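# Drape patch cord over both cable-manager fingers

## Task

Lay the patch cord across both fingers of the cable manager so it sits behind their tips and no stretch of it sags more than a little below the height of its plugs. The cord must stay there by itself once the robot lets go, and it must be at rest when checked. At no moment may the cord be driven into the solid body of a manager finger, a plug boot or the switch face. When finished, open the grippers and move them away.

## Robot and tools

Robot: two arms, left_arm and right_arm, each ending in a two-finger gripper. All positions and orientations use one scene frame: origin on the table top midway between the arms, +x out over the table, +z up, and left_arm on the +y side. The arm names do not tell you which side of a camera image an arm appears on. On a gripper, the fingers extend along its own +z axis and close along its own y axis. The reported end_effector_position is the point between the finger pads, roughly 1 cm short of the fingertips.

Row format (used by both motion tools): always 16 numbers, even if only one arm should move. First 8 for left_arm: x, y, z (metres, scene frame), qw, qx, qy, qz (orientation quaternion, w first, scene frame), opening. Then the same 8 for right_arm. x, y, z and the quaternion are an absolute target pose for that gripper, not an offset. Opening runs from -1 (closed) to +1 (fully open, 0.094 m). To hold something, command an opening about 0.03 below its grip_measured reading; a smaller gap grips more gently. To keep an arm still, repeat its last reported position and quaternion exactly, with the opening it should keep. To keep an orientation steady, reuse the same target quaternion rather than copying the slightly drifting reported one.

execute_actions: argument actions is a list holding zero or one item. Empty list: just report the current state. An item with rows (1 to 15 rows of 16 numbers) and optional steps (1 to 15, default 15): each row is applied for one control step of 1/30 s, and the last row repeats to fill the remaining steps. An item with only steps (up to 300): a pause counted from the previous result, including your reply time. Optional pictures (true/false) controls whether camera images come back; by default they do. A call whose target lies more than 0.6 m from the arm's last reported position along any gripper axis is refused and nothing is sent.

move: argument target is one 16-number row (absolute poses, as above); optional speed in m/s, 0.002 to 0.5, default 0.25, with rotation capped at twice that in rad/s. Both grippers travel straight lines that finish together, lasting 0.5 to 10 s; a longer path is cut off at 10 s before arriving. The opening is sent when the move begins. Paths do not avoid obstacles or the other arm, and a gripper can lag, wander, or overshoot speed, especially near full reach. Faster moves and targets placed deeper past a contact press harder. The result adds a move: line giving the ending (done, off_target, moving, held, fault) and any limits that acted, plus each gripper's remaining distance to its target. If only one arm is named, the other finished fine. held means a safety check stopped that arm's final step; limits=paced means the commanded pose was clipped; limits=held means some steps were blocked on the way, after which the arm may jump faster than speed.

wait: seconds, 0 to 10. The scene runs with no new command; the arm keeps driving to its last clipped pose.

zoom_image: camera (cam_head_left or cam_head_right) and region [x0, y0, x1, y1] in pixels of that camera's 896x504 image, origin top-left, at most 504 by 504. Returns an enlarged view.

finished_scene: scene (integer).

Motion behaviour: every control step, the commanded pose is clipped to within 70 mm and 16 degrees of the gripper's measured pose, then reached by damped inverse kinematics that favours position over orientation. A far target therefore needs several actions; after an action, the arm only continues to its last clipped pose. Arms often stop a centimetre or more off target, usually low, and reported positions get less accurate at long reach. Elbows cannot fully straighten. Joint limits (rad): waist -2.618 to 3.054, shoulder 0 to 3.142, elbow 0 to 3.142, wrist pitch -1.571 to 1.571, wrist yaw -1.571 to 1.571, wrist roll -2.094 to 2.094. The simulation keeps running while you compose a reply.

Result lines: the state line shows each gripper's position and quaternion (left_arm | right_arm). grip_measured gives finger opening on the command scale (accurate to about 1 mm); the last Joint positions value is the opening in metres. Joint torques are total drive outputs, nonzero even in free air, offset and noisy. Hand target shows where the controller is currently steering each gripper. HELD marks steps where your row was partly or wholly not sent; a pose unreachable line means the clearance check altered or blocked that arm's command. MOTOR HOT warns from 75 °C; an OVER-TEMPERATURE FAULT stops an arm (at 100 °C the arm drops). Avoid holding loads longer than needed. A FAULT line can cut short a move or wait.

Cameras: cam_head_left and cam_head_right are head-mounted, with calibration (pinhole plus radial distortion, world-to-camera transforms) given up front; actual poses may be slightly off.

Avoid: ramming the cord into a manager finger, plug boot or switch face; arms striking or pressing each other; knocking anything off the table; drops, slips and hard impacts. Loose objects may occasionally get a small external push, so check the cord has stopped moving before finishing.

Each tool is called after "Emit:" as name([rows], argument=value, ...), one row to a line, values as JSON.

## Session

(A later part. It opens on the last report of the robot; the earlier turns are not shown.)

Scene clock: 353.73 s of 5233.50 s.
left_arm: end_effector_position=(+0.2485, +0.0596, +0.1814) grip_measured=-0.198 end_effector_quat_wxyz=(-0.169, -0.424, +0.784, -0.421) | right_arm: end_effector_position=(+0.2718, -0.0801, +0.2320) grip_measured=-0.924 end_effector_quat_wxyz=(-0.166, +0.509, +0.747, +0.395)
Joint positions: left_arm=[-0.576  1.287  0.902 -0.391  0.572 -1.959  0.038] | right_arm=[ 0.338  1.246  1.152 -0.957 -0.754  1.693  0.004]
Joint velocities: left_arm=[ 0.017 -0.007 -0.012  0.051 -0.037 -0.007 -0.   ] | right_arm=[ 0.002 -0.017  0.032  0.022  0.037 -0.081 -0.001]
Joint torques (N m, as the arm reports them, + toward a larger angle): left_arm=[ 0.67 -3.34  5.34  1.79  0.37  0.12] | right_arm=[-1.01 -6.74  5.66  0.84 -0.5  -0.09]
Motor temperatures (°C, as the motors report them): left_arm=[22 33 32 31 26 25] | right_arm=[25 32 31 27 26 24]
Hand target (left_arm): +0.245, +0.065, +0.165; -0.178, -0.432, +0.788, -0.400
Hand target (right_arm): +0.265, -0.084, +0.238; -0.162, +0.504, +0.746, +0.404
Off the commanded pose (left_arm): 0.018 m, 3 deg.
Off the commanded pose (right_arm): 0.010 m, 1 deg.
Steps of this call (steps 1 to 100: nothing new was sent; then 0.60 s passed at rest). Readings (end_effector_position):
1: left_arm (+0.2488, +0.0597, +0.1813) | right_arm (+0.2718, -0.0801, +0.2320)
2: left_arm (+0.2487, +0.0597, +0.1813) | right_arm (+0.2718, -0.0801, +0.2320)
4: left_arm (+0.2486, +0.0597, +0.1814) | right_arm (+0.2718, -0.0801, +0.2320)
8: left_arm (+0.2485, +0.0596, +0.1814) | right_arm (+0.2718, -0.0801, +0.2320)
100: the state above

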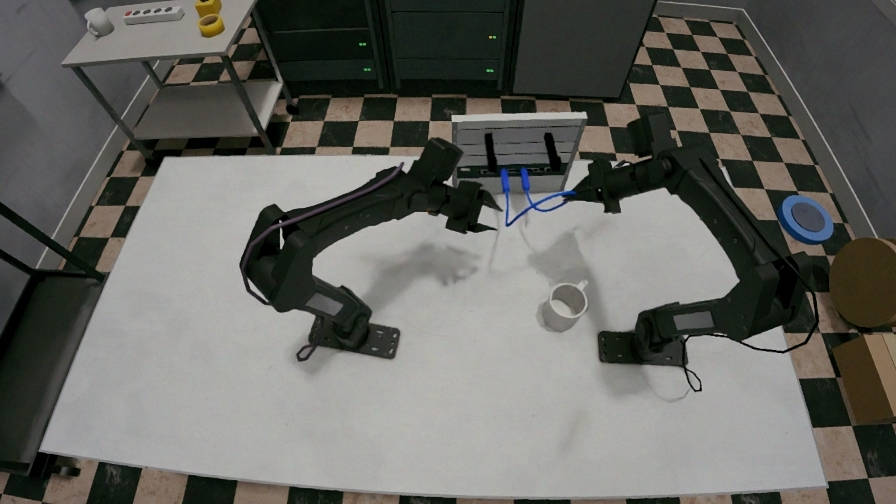

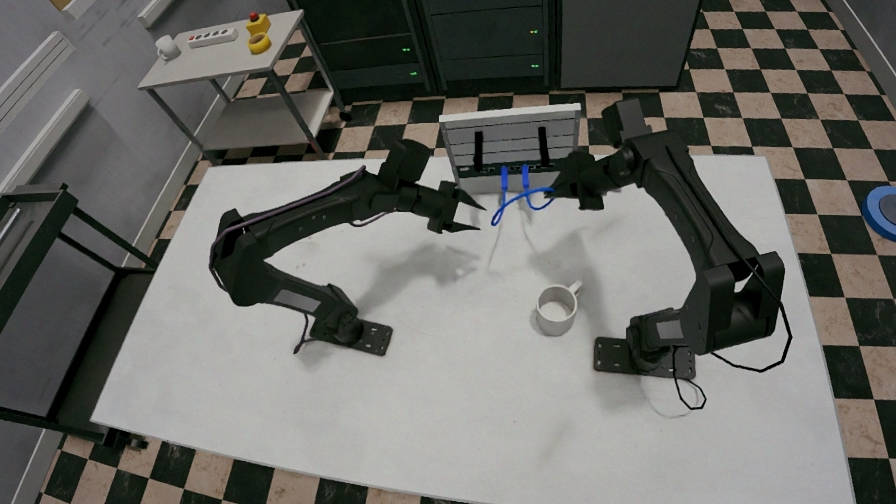

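Emit:
move(target=[0.248,0.035,0.14,-0.178,-0.432,0.789,-0.400,-0.2,0.265,-0.084,0.238,-0.162,0.503,0.745,0.404,-0.95], speed=0.02)

Emit:
zoom_image(camera="cam_head_left", region=[400,130,620,290])

Emit:
zoom_image(camera="cam_head_right", region=[400,130,620,290])

Scene clock: 357.73 s of 5233.50 s.
left_arm: end_effector_position=(+0.2522, +0.0341, +0.1540) grip_measured=-0.198 end_effector_quat_wxyz=(-0.174, -0.423, +0.785, -0.418) | right_arm: end_effector_position=(+0.2718, -0.0801, +0.2320) grip_measured=-0.924 end_effector_quat_wxyz=(-0.166, +0.509, +0.747, +0.395)
Joint positions: left_arm=[-0.632  1.398  0.873 -0.236  0.542 -2.003  0.038] | right_arm=[ 0.338  1.246  1.152 -0.957 -0.754  1.693  0.004]
Joint velocities: left_arm=[-0.007  0.012 -0.002  0.022 -0.037 -0.066 -0.   ] | right_arm=[-0.012  0.007  0.007 -0.037  0.007 -0.051  0.   ]
Joint torques (N m, as the arm reports them, + toward a larger angle): left_arm=[-0.78 -4.11  5.74  1.88  0.09 -0.09] | right_arm=[-1.02 -6.77  5.69  0.84 -0.49 -0.09]
Motor temperatures (°C, as the motors report them): left_arm=[23 32 32 31 26 25] | right_arm=[25 32 31 27 26 24]
Hand target (left_arm): +0.248, +0.035, +0.140; -0.178, -0.432, +0.789, -0.400
Hand target (right_arm): +0.265, -0.084, +0.238; -0.162, +0.504, +0.746, +0.404
Off the commanded pose (left_arm): 0.015 m, 2 deg.
Off the commanded pose (right_arm): 0.010 m, 1 deg.
move: off_target (left_arm)

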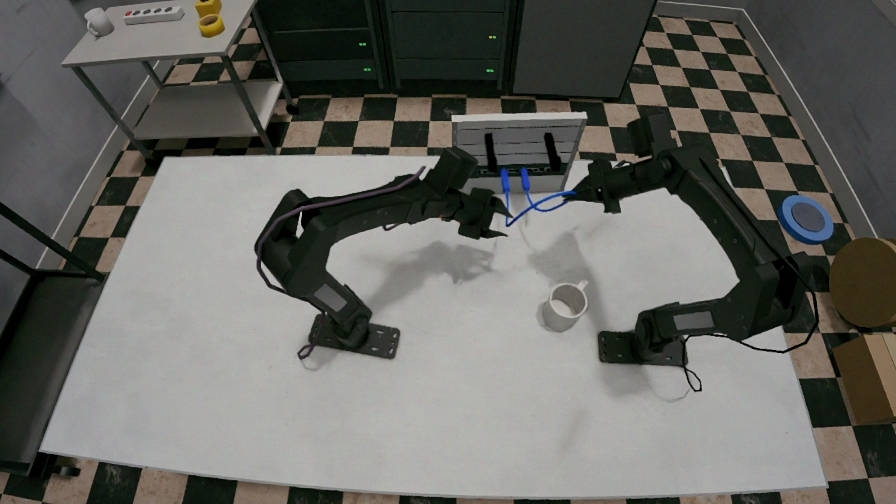

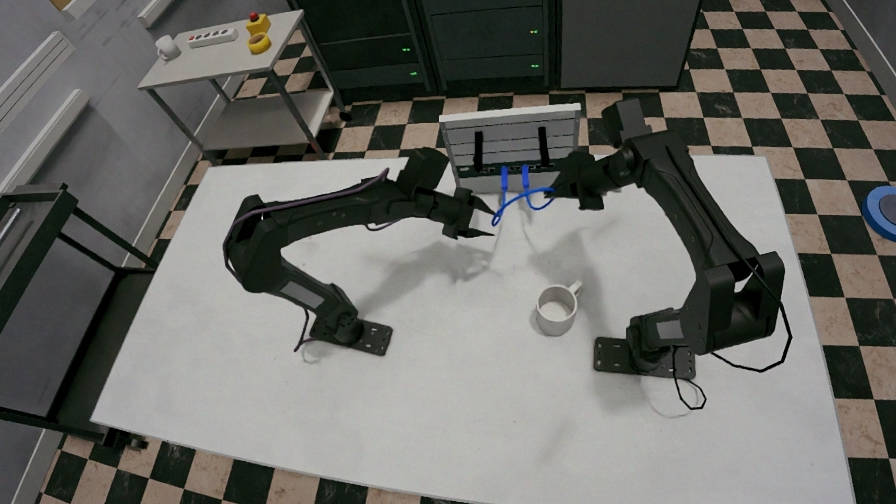

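Region (400, 130, 620, 290) of cam_head_left's 896x504 image, scaled by 2.291, with more detail than that image has; it fills the top 367 rows of this view, and the rest is white.

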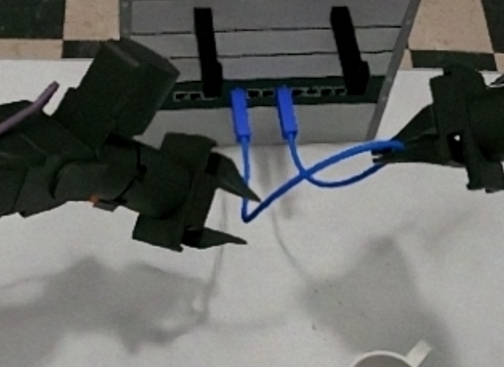

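Region (400, 130, 620, 290) of cam_head_right's 896x504 image, scaled by 2.291, with more detail than that image has; it fills the top 367 rows of this view, and the rest is white.

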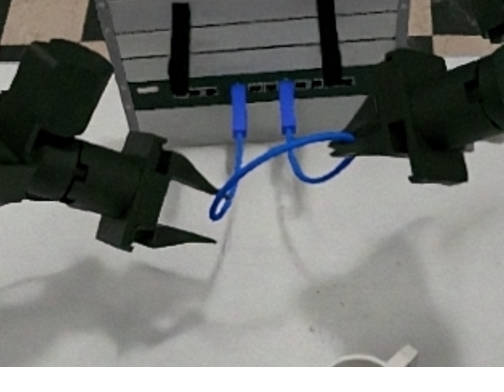

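Emit:
move(target=[0.248,0.022,0.132,-0.178,-0.432,0.789,-0.400,-0.2,0.265,-0.084,0.238,-0.162,0.503,0.745,0.404,-0.95], speed=0.015)

Emit:
zoom_image(camera="cam_head_left", region=[400,130,620,290])

Emit:
zoom_image(camera="cam_head_right", region=[400,130,620,290])

Scene clock: 360.90 s of 5233.50 s.
left_arm: end_effector_position=(+0.2518, +0.0212, +0.1451) grip_measured=-0.198 end_effector_quat_wxyz=(-0.175, -0.423, +0.785, -0.417) | right_arm: end_effector_position=(+0.2718, -0.0801, +0.2320) grip_measured=-0.924 end_effector_quat_wxyz=(-0.166, +0.509, +0.747, +0.395)
Joint positions: left_arm=[-0.666  1.445  0.873 -0.177  0.519 -2.03   0.038] | right_arm=[ 0.338  1.246  1.152 -0.957 -0.754  1.693  0.004]
Joint velocities: left_arm=[ 0.002 -0.027 -0.007  0.051  0.022 -0.095 -0.001] | right_arm=[-0.027  0.002  0.017  0.037 -0.022  0.007 -0.001]
Joint torques (N m, as the arm reports them, + toward a larger angle): left_arm=[-0.89 -4.54  5.97  1.92  0.07 -0.02] | right_arm=[-1.03 -6.71  5.74  0.83 -0.51 -0.08]
Motor temperatures (°C, as the motors report them): left_arm=[23 32 32 31 26 25] | right_arm=[25 32 31 27 26 24]
Hand target (left_arm): +0.248, +0.022, +0.132; -0.178, -0.432, +0.789, -0.400
Hand target (right_arm): +0.265, -0.084, +0.238; -0.162, +0.504, +0.746, +0.404
Off the commanded pose (left_arm): 0.014 m, 2 deg.
Off the commanded pose (right_arm): 0.010 m, 1 deg.
move: off_target (left_arm)

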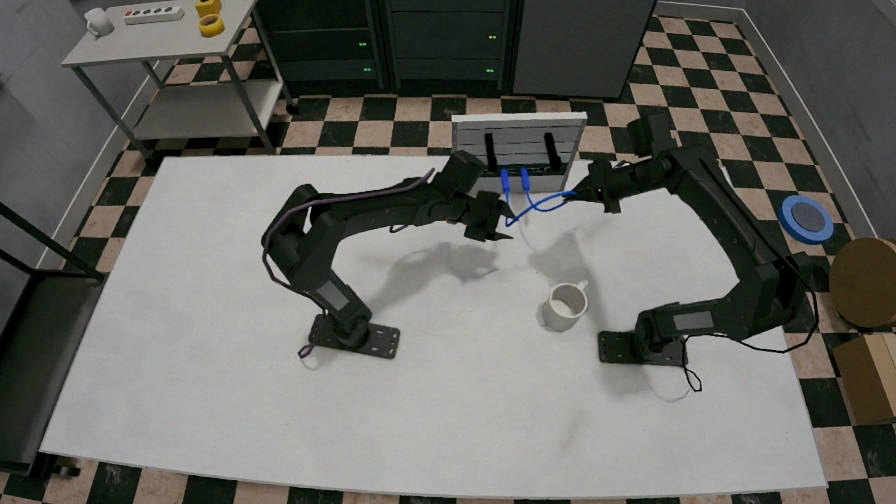

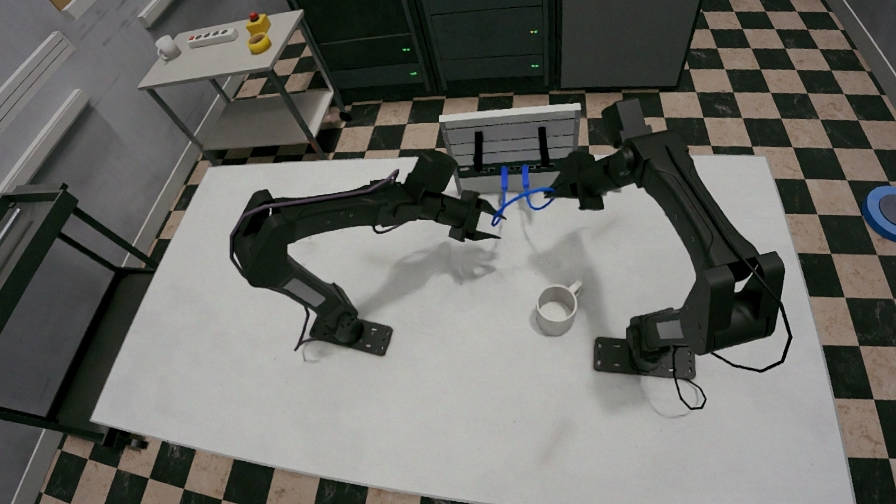

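Region (400, 130, 620, 290) of cam_head_left's 896x504 image, scaled by 2.291, with more detail than that image has; it fills the top 367 rows of this view, and the rest is white.

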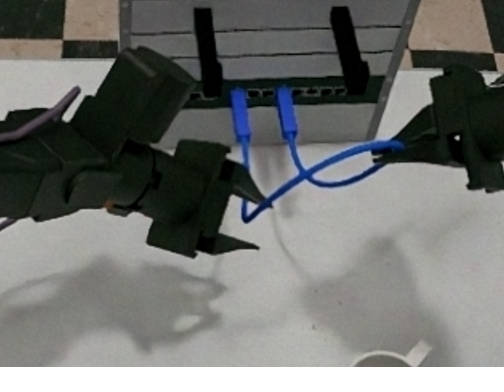

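Region (400, 130, 620, 290) of cam_head_right's 896x504 image, scaled by 2.291, with more detail than that image has; it fills the top 367 rows of this view, and the rest is white.

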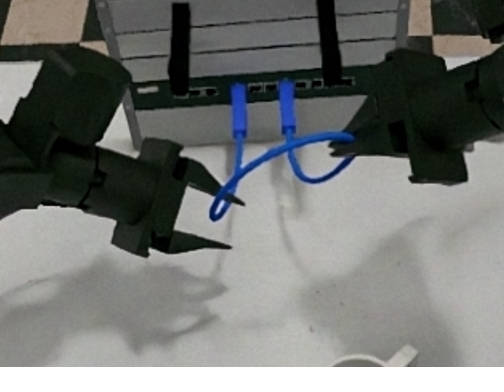

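Emit:
move(target=[0.248,0.022,0.132,-0.178,-0.432,0.789,-0.400,-0.95,0.265,-0.084,0.238,-0.162,0.503,0.745,0.404,-0.95], speed=0.015)

Emit:
zoom_image(camera="cam_head_left", region=[400,130,620,290])

Emit:
zoom_image(camera="cam_head_right", region=[400,130,620,290])

Scene clock: 366.53 s of 5233.50 s.
left_arm: end_effector_position=(+0.2531, +0.0204, +0.1463) grip_measured=-0.921 end_effector_quat_wxyz=(-0.173, -0.422, +0.784, -0.420) | right_arm: end_effector_position=(+0.2718, -0.0801, +0.2320) grip_measured=-0.924 end_effector_quat_wxyz=(-0.166, +0.509, +0.747, +0.395)
Joint positions: left_arm=[-0.666  1.445  0.873 -0.169  0.516 -2.031  0.004] | right_arm=[ 0.338  1.246  1.152 -0.957 -0.754  1.693  0.004]
Joint velocities: left_arm=[-0.002  0.022  0.017 -0.037 -0.007 -0.051  0.001] | right_arm=[-0.002  0.002  0.007 -0.022 -0.095  0.037 -0.002]
Joint torques (N m, as the arm reports them, + toward a larger angle): left_arm=[-0.81 -4.47  5.94  1.9   0.11 -0.07] | right_arm=[-1.02 -6.73  5.68  0.84 -0.51 -0.08]
Motor temperatures (°C, as the motors report them): left_arm=[23 32 32 32 26 25] | right_arm=[25 32 31 27 26 24]
Hand target (left_arm): +0.248, +0.022, +0.132; -0.178, -0.432, +0.789, -0.400
Hand target (right_arm): +0.265, -0.084, +0.238; -0.162, +0.504, +0.746, +0.404
Off the commanded pose (left_arm): 0.015 m, 3 deg.
Off the commanded pose (right_arm): 0.010 m, 1 deg.
After step 90, 1.07 s passed at rest.
move: off_target (left_arm)

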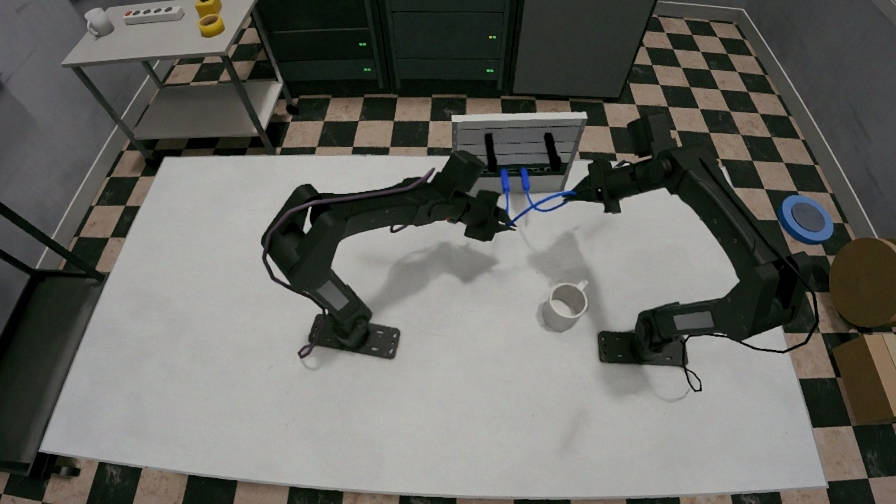

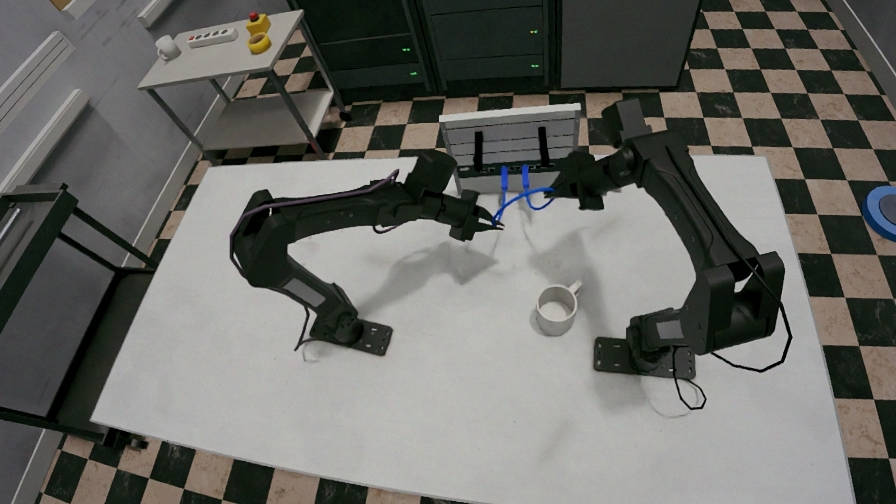

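Region (400, 130, 620, 290) of cam_head_left's 896x504 image, scaled by 2.291, with more detail than that image has; it fills the top 367 rows of this view, and the rest is white.

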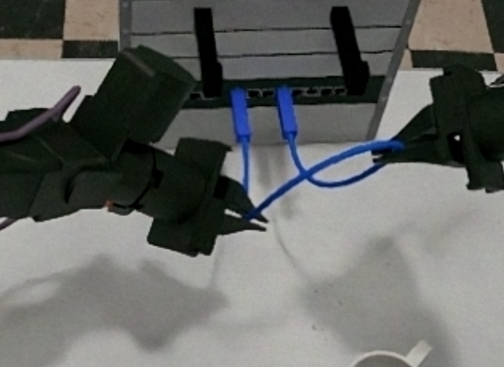

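Region (400, 130, 620, 290) of cam_head_right's 896x504 image, scaled by 2.291, with more detail than that image has; it fills the top 367 rows of this view, and the rest is white.

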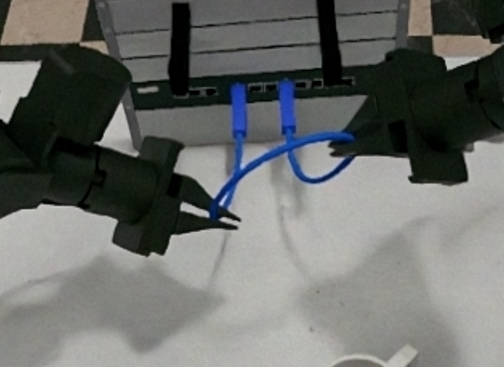

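Emit:
move(target=[0.27,0.06,0.225,-0.178,-0.432,0.789,-0.400,-0.95,0.275,-0.084,0.262,-0.162,0.503,0.745,0.404,-0.95], speed=0.03)

Emit:
move(target=[0.285,0.088,0.26,-0.178,-0.432,0.789,-0.400,-0.95,0.288,-0.082,0.285,-0.162,0.503,0.745,0.404,-0.95], speed=0.02)

Emit:
zoom_image(camera="cam_head_left", region=[400,90,620,250])

Emit:
zoom_image(camera="cam_head_right", region=[400,90,620,250])

Scene clock: 374.93 s of 5233.50 s.
left_arm: end_effector_position=(+0.2945, +0.0641, +0.1930) grip_measured=-0.921 end_effector_quat_wxyz=(-0.127, -0.462, +0.786, -0.390) | right_arm: end_effector_position=(+0.2726, -0.0839, +0.2508) grip_measured=-0.924 end_effector_quat_wxyz=(-0.162, +0.509, +0.747, +0.395)
Joint positions: left_arm=[-0.517  1.416  1.116 -0.555  0.497 -1.916  0.004] | right_arm=[ 0.325  1.256  1.238 -1.039 -0.754  1.677  0.004]
Joint velocities: left_arm=[-0.007  0.002 -0.012 -0.022 -0.007 -0.037 -0.001] | right_arm=[ 0.002 -0.007 -0.002 -0.022 -0.051 -0.066  0.   ]
Joint torques (N m, as the arm reports them, + toward a larger angle): left_arm=[-0.19 -9.22 10.91  0.88  1.56  0.09] | right_arm=[-1.04 -3.61  9.67  0.75 -0.58 -0.09]
Motor temperatures (°C, as the motors report them): left_arm=[22 33 33 32 26 25] | right_arm=[25 32 32 27 26 24]
Hand target (left_arm): +0.272, +0.060, +0.224; -0.174, -0.433, +0.787, -0.403
Hand target (right_arm): +0.275, -0.084, +0.262; -0.162, +0.504, +0.746, +0.405
Off the commanded pose (left_arm): 0.040 m, 7 deg.
Off the commanded pose (right_arm): 0.011 m, 1 deg.
After step 90, 2.13 s passed at rest.
move: off_target (left_arm, right_arm)

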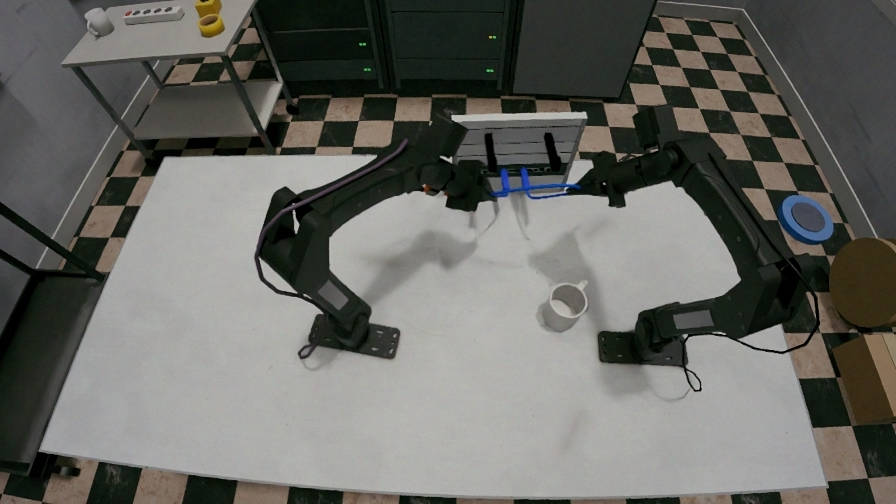

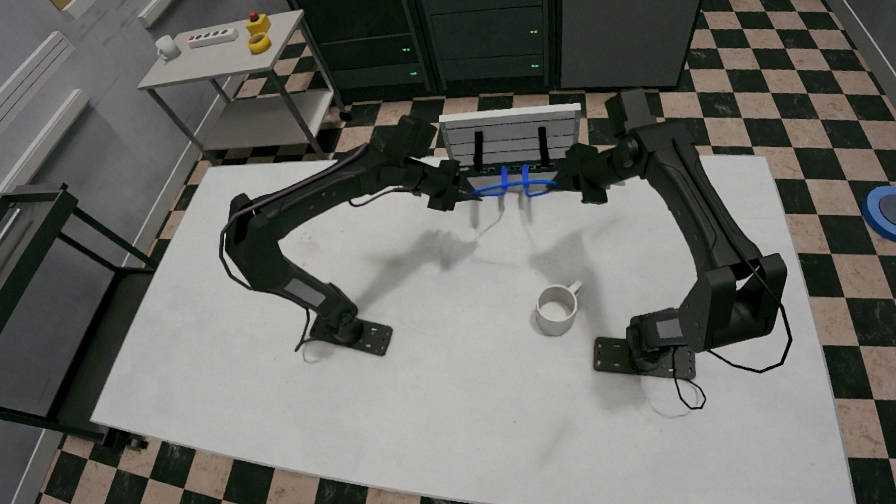

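Scene clock: 378.73 s of 5233.50 s.
left_arm: end_effector_position=(+0.3141, +0.0800, +0.1987) grip_measured=-0.921 end_effector_quat_wxyz=(-0.129, -0.461, +0.795, -0.373) | right_arm: end_effector_position=(+0.2890, -0.0828, +0.2653) grip_measured=-0.924 end_effector_quat_wxyz=(-0.161, +0.516, +0.748, +0.385)
Joint positions: left_arm=[-0.433  1.478  1.225 -0.685  0.546 -1.813  0.004] | right_arm=[ 0.319  1.342  1.374 -1.112 -0.74   1.669  0.004]
Joint velocities: left_arm=[ 0.002  0.007  0.022  0.007 -0.037  0.007 -0.001] | right_arm=[-0.007 -0.012  0.007  0.007  0.022 -0.022 -0.001]
Joint torques (N m, as the arm reports them, + toward a larger angle): left_arm=[  1.81 -14.16  12.8    0.2    1.75   0.03] | right_arm=[-1.19 -5.08 10.35  0.66 -0.78 -0.06]
Motor temperatures (°C, as the motors report them): left_arm=[23 34 34 31 26 25] | right_arm=[25 31 33 27 26 24]
Hand target (left_arm): +0.287, +0.086, +0.255; -0.170, -0.433, +0.786, -0.407
Hand target (right_arm): +0.288, -0.082, +0.285; -0.162, +0.504, +0.746, +0.405
Off the commanded pose (left_arm): 0.068 m, 7 deg.
Off the commanded pose (right_arm): 0.020 m, 3 deg.
move: off_target (left_arm, right_arm)

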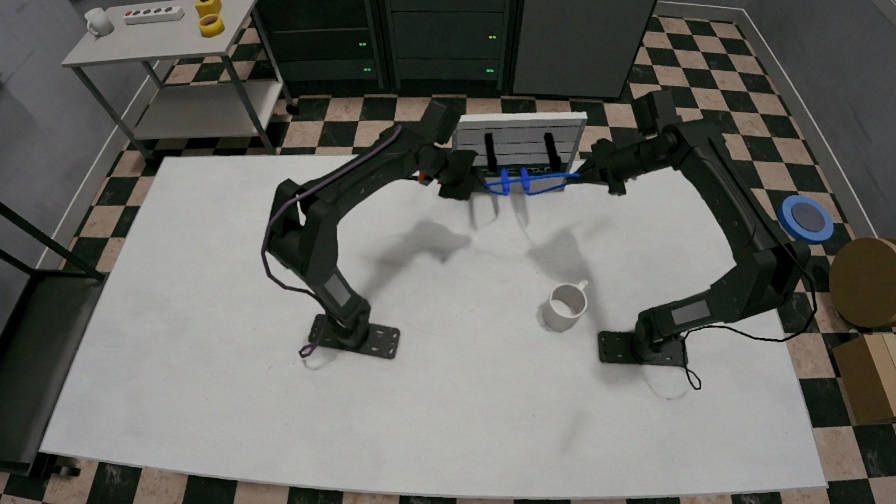

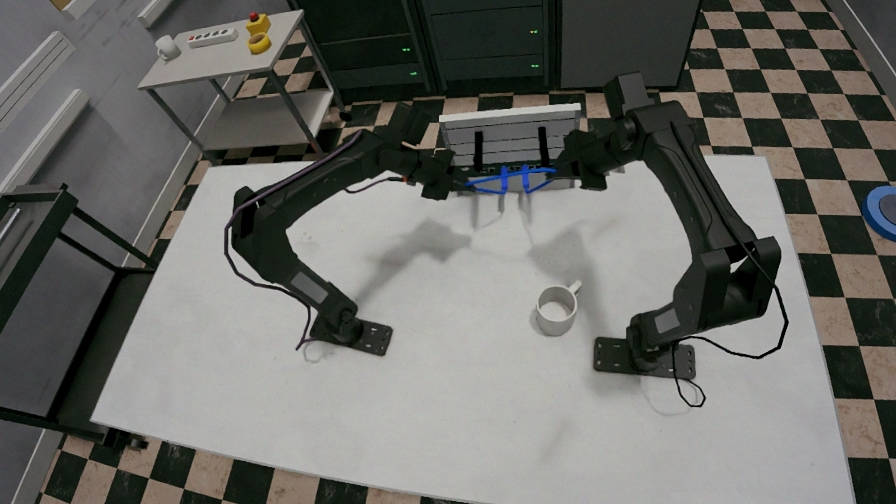

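Region (400, 90, 620, 250) of cam_head_left's 896x504 image, scaled by 2.291, with more detail than that image has; it fills the top 367 rows of this view, and the rest is white.

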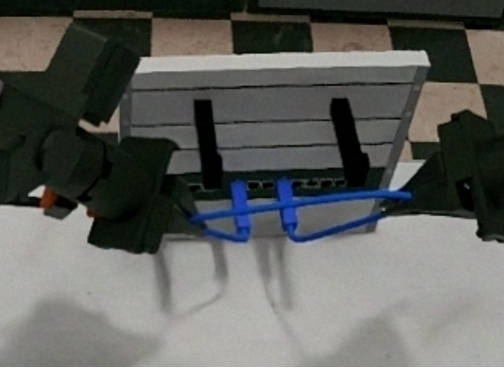

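Region (400, 90, 620, 250) of cam_head_right's 896x504 image, scaled by 2.291, with more detail than that image has; it fills the top 367 rows of this view, and the rest is white.

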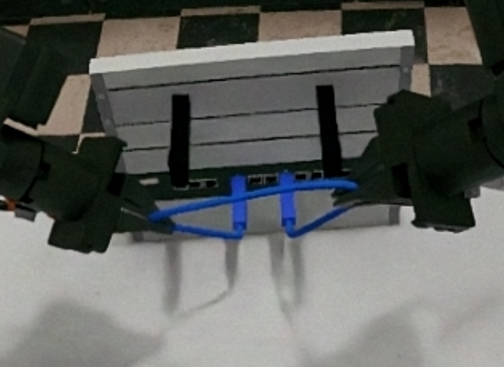

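Emit:
move(target=[0.275,0.04,0.16,-0.178,-0.432,0.789,-0.400,-0.95,0.275,-0.084,0.262,-0.162,0.503,0.745,0.404,-0.95], speed=0.03)

Emit:
zoom_image(camera="cam_head_left", region=[400,110,620,270])

Emit:
zoom_image(camera="cam_head_right", region=[400,110,620,270])

Scene clock: 382.23 s of 5233.50 s.
left_arm: end_effector_position=(+0.2808, +0.0395, +0.1564) grip_measured=-0.921 end_effector_quat_wxyz=(-0.176, -0.434, +0.789, -0.397) | right_arm: end_effector_position=(+0.2796, -0.0844, +0.2532) grip_measured=-0.924 end_effector_quat_wxyz=(-0.164, +0.515, +0.748, +0.387)
Joint positions: left_arm=[-0.555  1.489  1.002 -0.358  0.584 -1.935  0.004] | right_arm=[ 0.319  1.298  1.288 -1.072 -0.748  1.669  0.004]
Joint velocities: left_arm=[-0.027  0.002 -0.002 -0.022 -0.022 -0.007  0.001] | right_arm=[ 0.007 -0.012 -0.002  0.007 -0.022  0.022 -0.   ]
Joint torques (N m, as the arm reports them, + toward a larger angle): left_arm=[-0.71 -8.63  5.74  1.81  0.31 -0.04] | right_arm=[-0.46 -6.64  5.62  1.01 -0.64  0.01]
Motor temperatures (°C, as the motors report them): left_arm=[23 35 34 31 27 25] | right_arm=[25 32 33 28 26 24]
Hand target (left_arm): +0.274, +0.040, +0.160; -0.178, -0.432, +0.789, -0.400
Hand target (right_arm): +0.275, -0.084, +0.262; -0.162, +0.504, +0.746, +0.404
Off the commanded pose (left_arm): 0.007 m, 1 deg.
Off the commanded pose (right_arm): 0.010 m, 2 deg.
move: done

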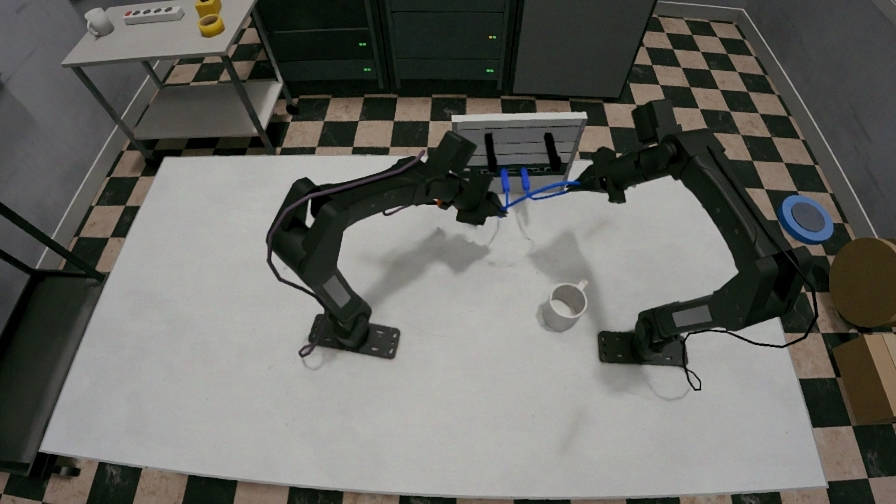

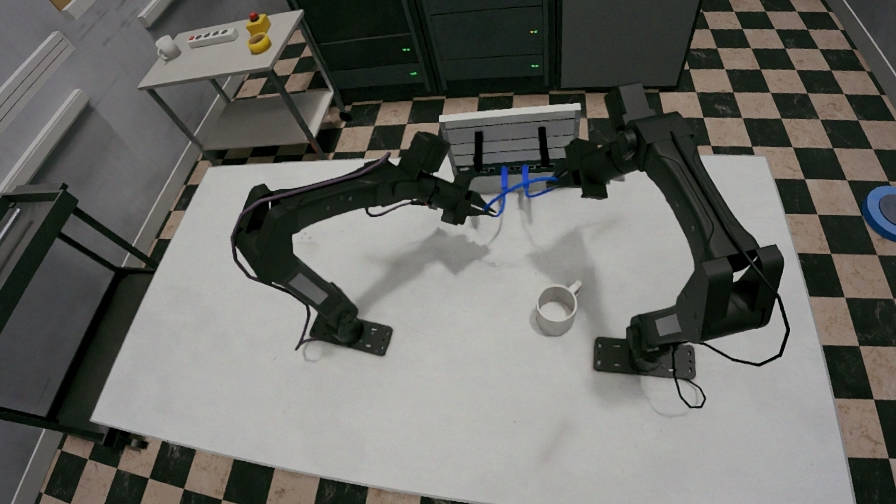

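Region (400, 110, 620, 270) of cam_head_left's 896x504 image, scaled by 2.291, with more detail than that image has; it fills the top 367 rows of this view, and the rest is white.

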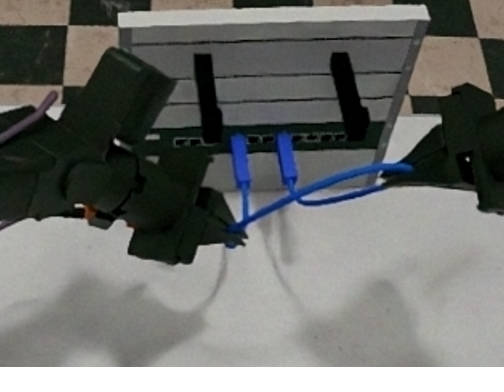

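Region (400, 110, 620, 270) of cam_head_right's 896x504 image, scaled by 2.291, with more detail than that image has; it fills the top 367 rows of this view, and the rest is white.

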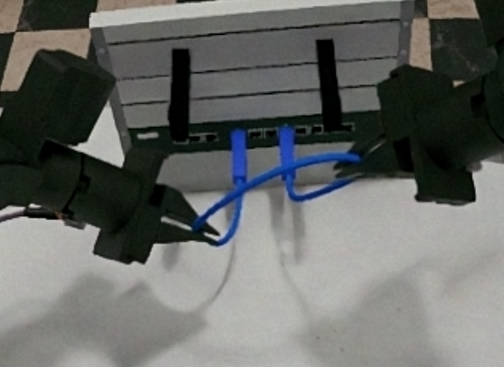

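Emit:
move(target=[0.275,0.04,0.16,-0.178,-0.432,0.789,-0.400,-0.3,0.275,-0.084,0.262,-0.162,0.503,0.745,0.404,-0.95], speed=0.03)

Emit:
move(target=[0.275,0.07,0.215,-0.178,-0.432,0.789,-0.400,-0.3,0.275,-0.084,0.262,-0.162,0.503,0.745,0.404,-0.95], speed=0.04)

Emit:
zoom_image(camera="cam_head_left", region=[400,110,620,270])

Emit:
zoom_image(camera="cam_head_right", region=[400,110,620,270])

Scene clock: 389.43 s of 5233.50 s.
left_arm: end_effector_position=(+0.2821, +0.0384, +0.1579) grip_measured=-0.302 end_effector_quat_wxyz=(-0.174, -0.433, +0.788, -0.401) | right_arm: end_effector_position=(+0.2797, -0.0842, +0.2535) grip_measured=-0.924 end_effector_quat_wxyz=(-0.164, +0.514, +0.747, +0.387)
Joint positions: left_arm=[-0.555  1.489  1.002 -0.348  0.584 -1.937  0.033] | right_arm=[ 0.319  1.298  1.288 -1.071 -0.749  1.669  0.004]
Joint velocities: left_arm=[-0.017 -0.012 -0.012 -0.037 -0.007  0.007 -0.001] | right_arm=[ 0.007 -0.002 -0.002  0.007 -0.007 -0.037 -0.   ]
Joint torques (N m, as the arm reports them, + toward a larger angle): left_arm=[-0.66 -8.32  5.84  1.8   0.26 -0.04] | right_arm=[-0.55 -6.63  5.66  1.   -0.64 -0.01]
Motor temperatures (°C, as the motors report them): left_arm=[23 36 34 31 26 25] | right_arm=[25 32 32 28 26 24]
Hand target (left_arm): +0.275, +0.040, +0.160; -0.178, -0.432, +0.789, -0.400
Hand target (right_arm): +0.275, -0.084, +0.262; -0.162, +0.504, +0.746, +0.404
Off the commanded pose (left_arm): 0.008 m, 0 deg.
Off the commanded pose (right_arm): 0.010 m, 2 deg.
After step 90, 3.30 s passed at rest.
move: done

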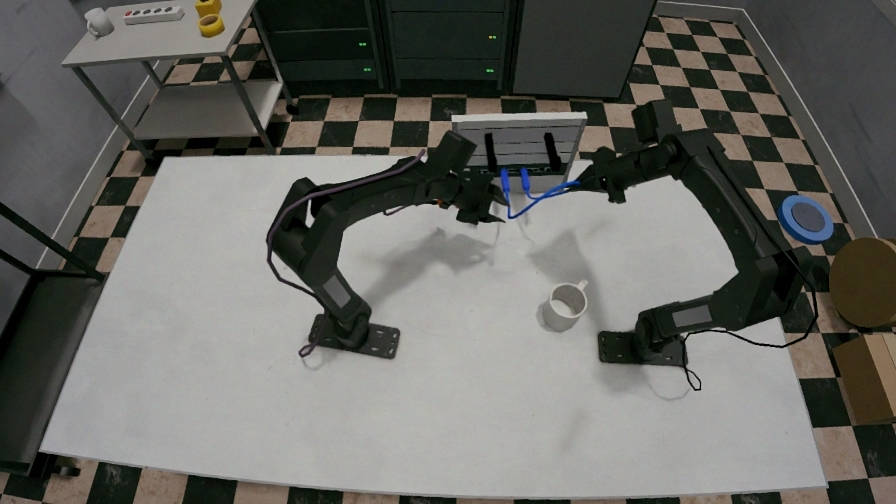

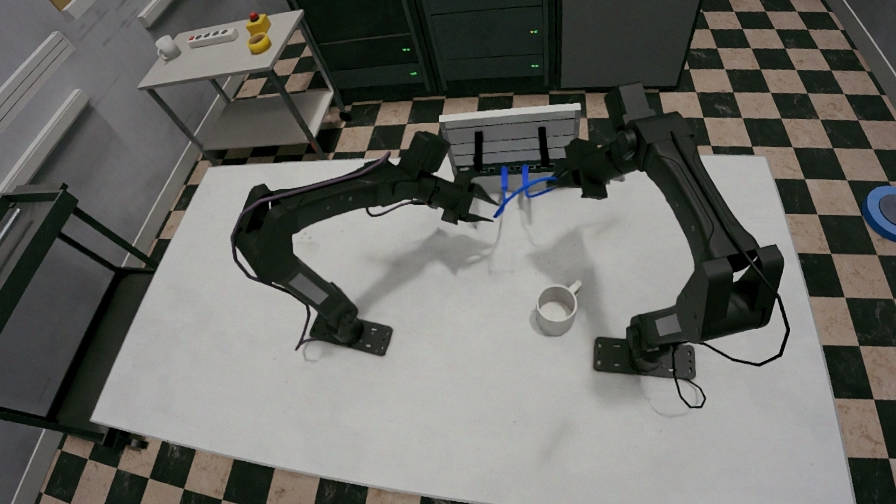

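Scene clock: 391.53 s of 5233.50 s.
left_arm: end_effector_position=(+0.2762, +0.0669, +0.2023) grip_measured=-0.302 end_effector_quat_wxyz=(-0.179, -0.439, +0.789, -0.391) | right_arm: end_effector_position=(+0.2797, -0.0842, +0.2535) grip_measured=-0.924 end_effector_quat_wxyz=(-0.164, +0.514, +0.747, +0.387)
Joint positions: left_arm=[-0.487  1.398  1.121 -0.616  0.629 -1.877  0.033] | right_arm=[ 0.319  1.298  1.288 -1.071 -0.749  1.669  0.004]
Joint velocities: left_arm=[ 0.007 -0.002 -0.007 -0.022  0.051  0.007  0.001] | right_arm=[ 0.017 -0.002 -0.012  0.007  0.007  0.051 -0.   ]
Joint torques (N m, as the arm reports them, + toward a larger angle): left_arm=[ 0.69 -7.34  8.36  1.54  0.41  0.13] | right_arm=[-0.51 -6.56  5.68  0.98 -0.63 -0.01]
Motor temperatures (°C, as the motors report them): left_arm=[23 36 34 31 26 25] | right_arm=[25 32 32 28 26 24]
Hand target (left_arm): +0.275, +0.070, +0.214; -0.177, -0.432, +0.789, -0.400
Hand target (right_arm): +0.275, -0.084, +0.262; -0.162, +0.504, +0.746, +0.404
Off the commanded pose (left_arm): 0.013 m, 1 deg.
Off the commanded pose (right_arm): 0.010 m, 2 deg.
move: off_target (left_arm)

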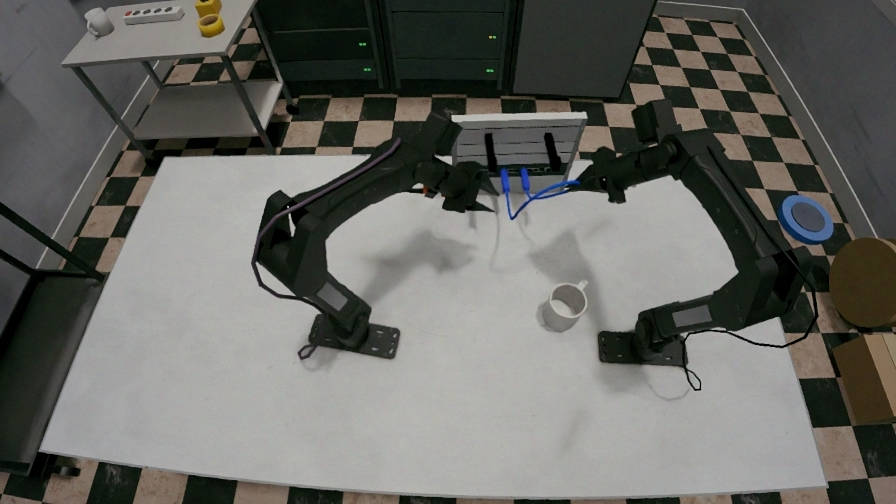

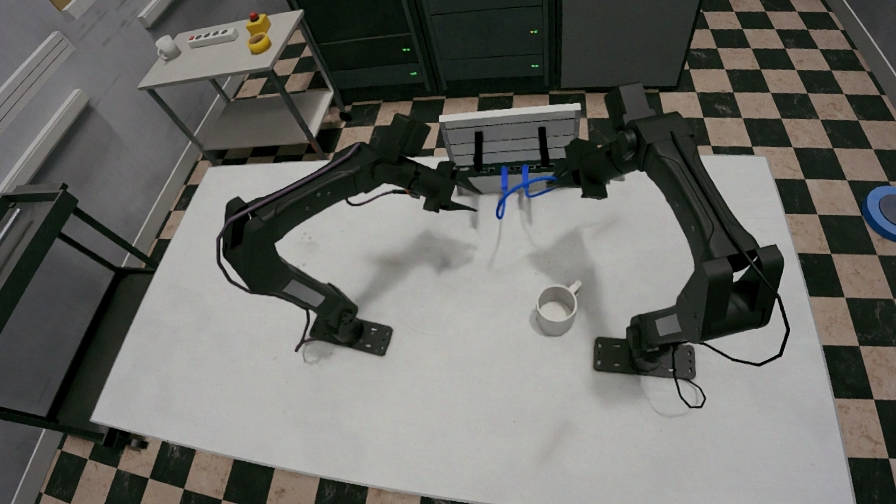

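Region (400, 110, 620, 270) of cam_head_left's 896x504 image, scaled by 2.291, with more detail than that image has; it fills the top 367 rows of this view, and the rest is white.

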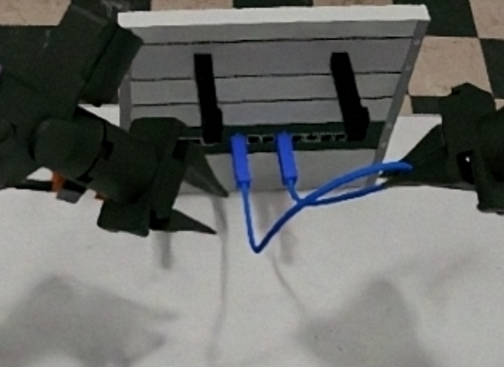

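Region (400, 110, 620, 270) of cam_head_right's 896x504 image, scaled by 2.291, with more detail than that image has; it fills the top 367 rows of this view, and the rest is white.

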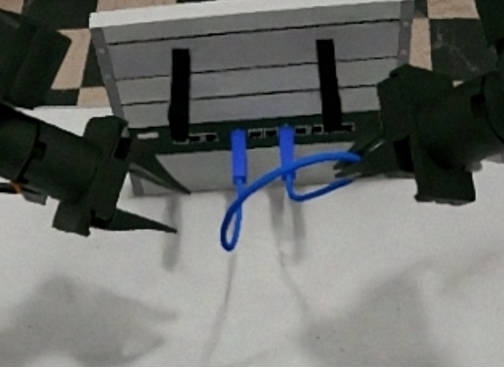

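Emit:
move(target=[0.264,0.01,0.212,-0.178,-0.432,0.789,-0.400,-0.3,0.275,-0.084,0.262,-0.162,0.503,0.745,0.404,-0.95], speed=0.03)

Emit:
zoom_image(camera="cam_head_left", region=[400,110,620,270])

Emit:
zoom_image(camera="cam_head_right", region=[400,110,620,270])

Scene clock: 395.87 s of 5233.50 s.
left_arm: end_effector_position=(+0.2620, +0.0146, +0.2121) grip_measured=-0.302 end_effector_quat_wxyz=(-0.180, -0.429, +0.788, -0.403) | right_arm: end_effector_position=(+0.2797, -0.0842, +0.2535) grip_measured=-0.924 end_effector_quat_wxyz=(-0.164, +0.514, +0.747, +0.387)
Joint positions: left_arm=[-0.655  1.458  1.177 -0.504  0.529 -2.021  0.033] | right_arm=[ 0.319  1.298  1.288 -1.071 -0.749  1.669  0.004]
Joint velocities: left_arm=[-0.002 -0.017 -0.007 -0.066 -0.007 -0.007  0.   ] | right_arm=[ 0.012 -0.002 -0.002 -0.022 -0.081 -0.066 -0.002]
Joint torques (N m, as the arm reports them, + toward a larger angle): left_arm=[-0.86 -4.89  8.49  1.89  0.1  -0.02] | right_arm=[-0.47 -6.6   5.66  1.   -0.67  0.  ]
Motor temperatures (°C, as the motors report them): left_arm=[23 35 34 31 26 25] | right_arm=[25 32 32 28 26 24]
Hand target (left_arm): +0.263, +0.010, +0.212; -0.179, -0.432, +0.788, -0.400
Hand target (right_arm): +0.275, -0.084, +0.262; -0.162, +0.504, +0.746, +0.404
Off the commanded pose (left_arm): 0.005 m, 1 deg.
Off the commanded pose (right_arm): 0.010 m, 2 deg.
move: done

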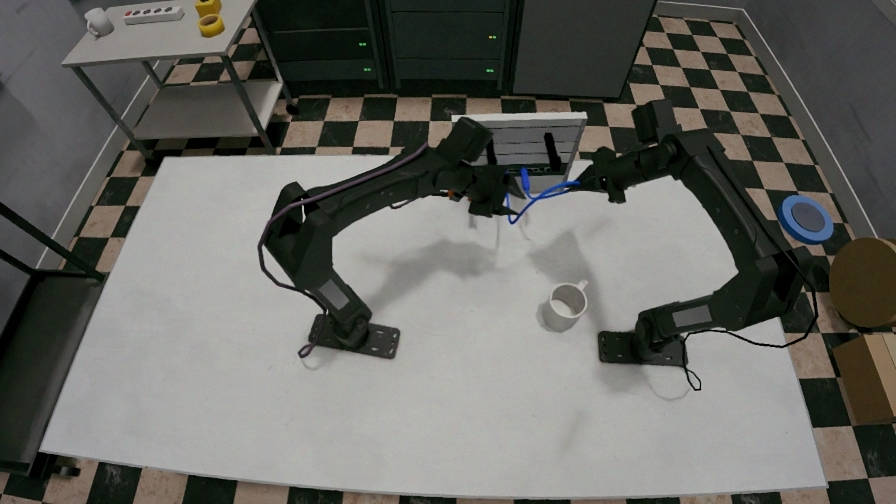

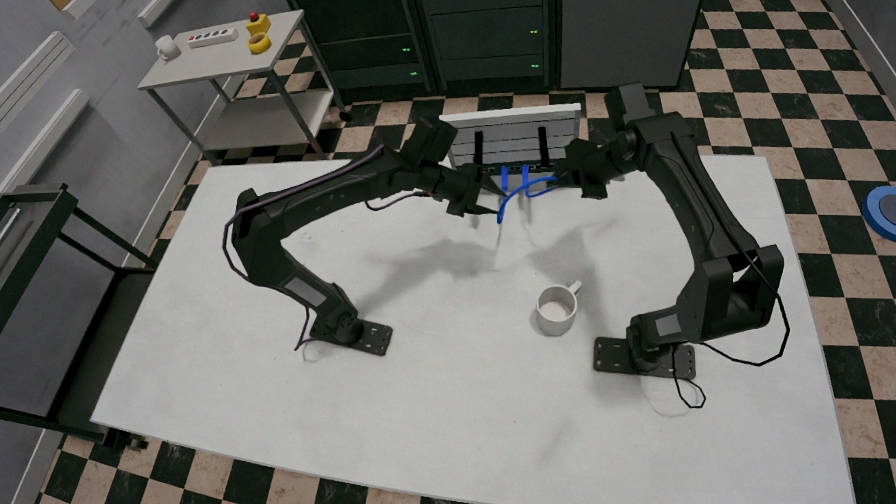

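Region (400, 110, 620, 270) of cam_head_left's 896x504 image, scaled by 2.291, with more detail than that image has; it fills the top 367 rows of this view, and the rest is white.

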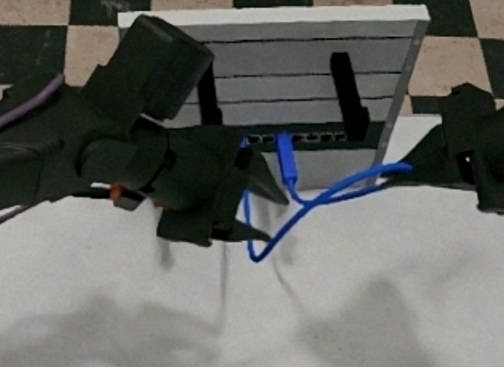

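Region (400, 110, 620, 270) of cam_head_right's 896x504 image, scaled by 2.291, with more detail than that image has; it fills the top 367 rows of this view, and the rest is white.

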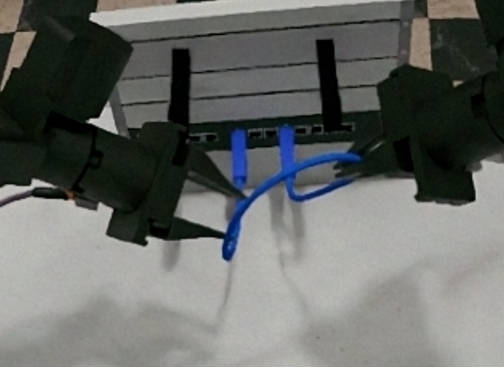

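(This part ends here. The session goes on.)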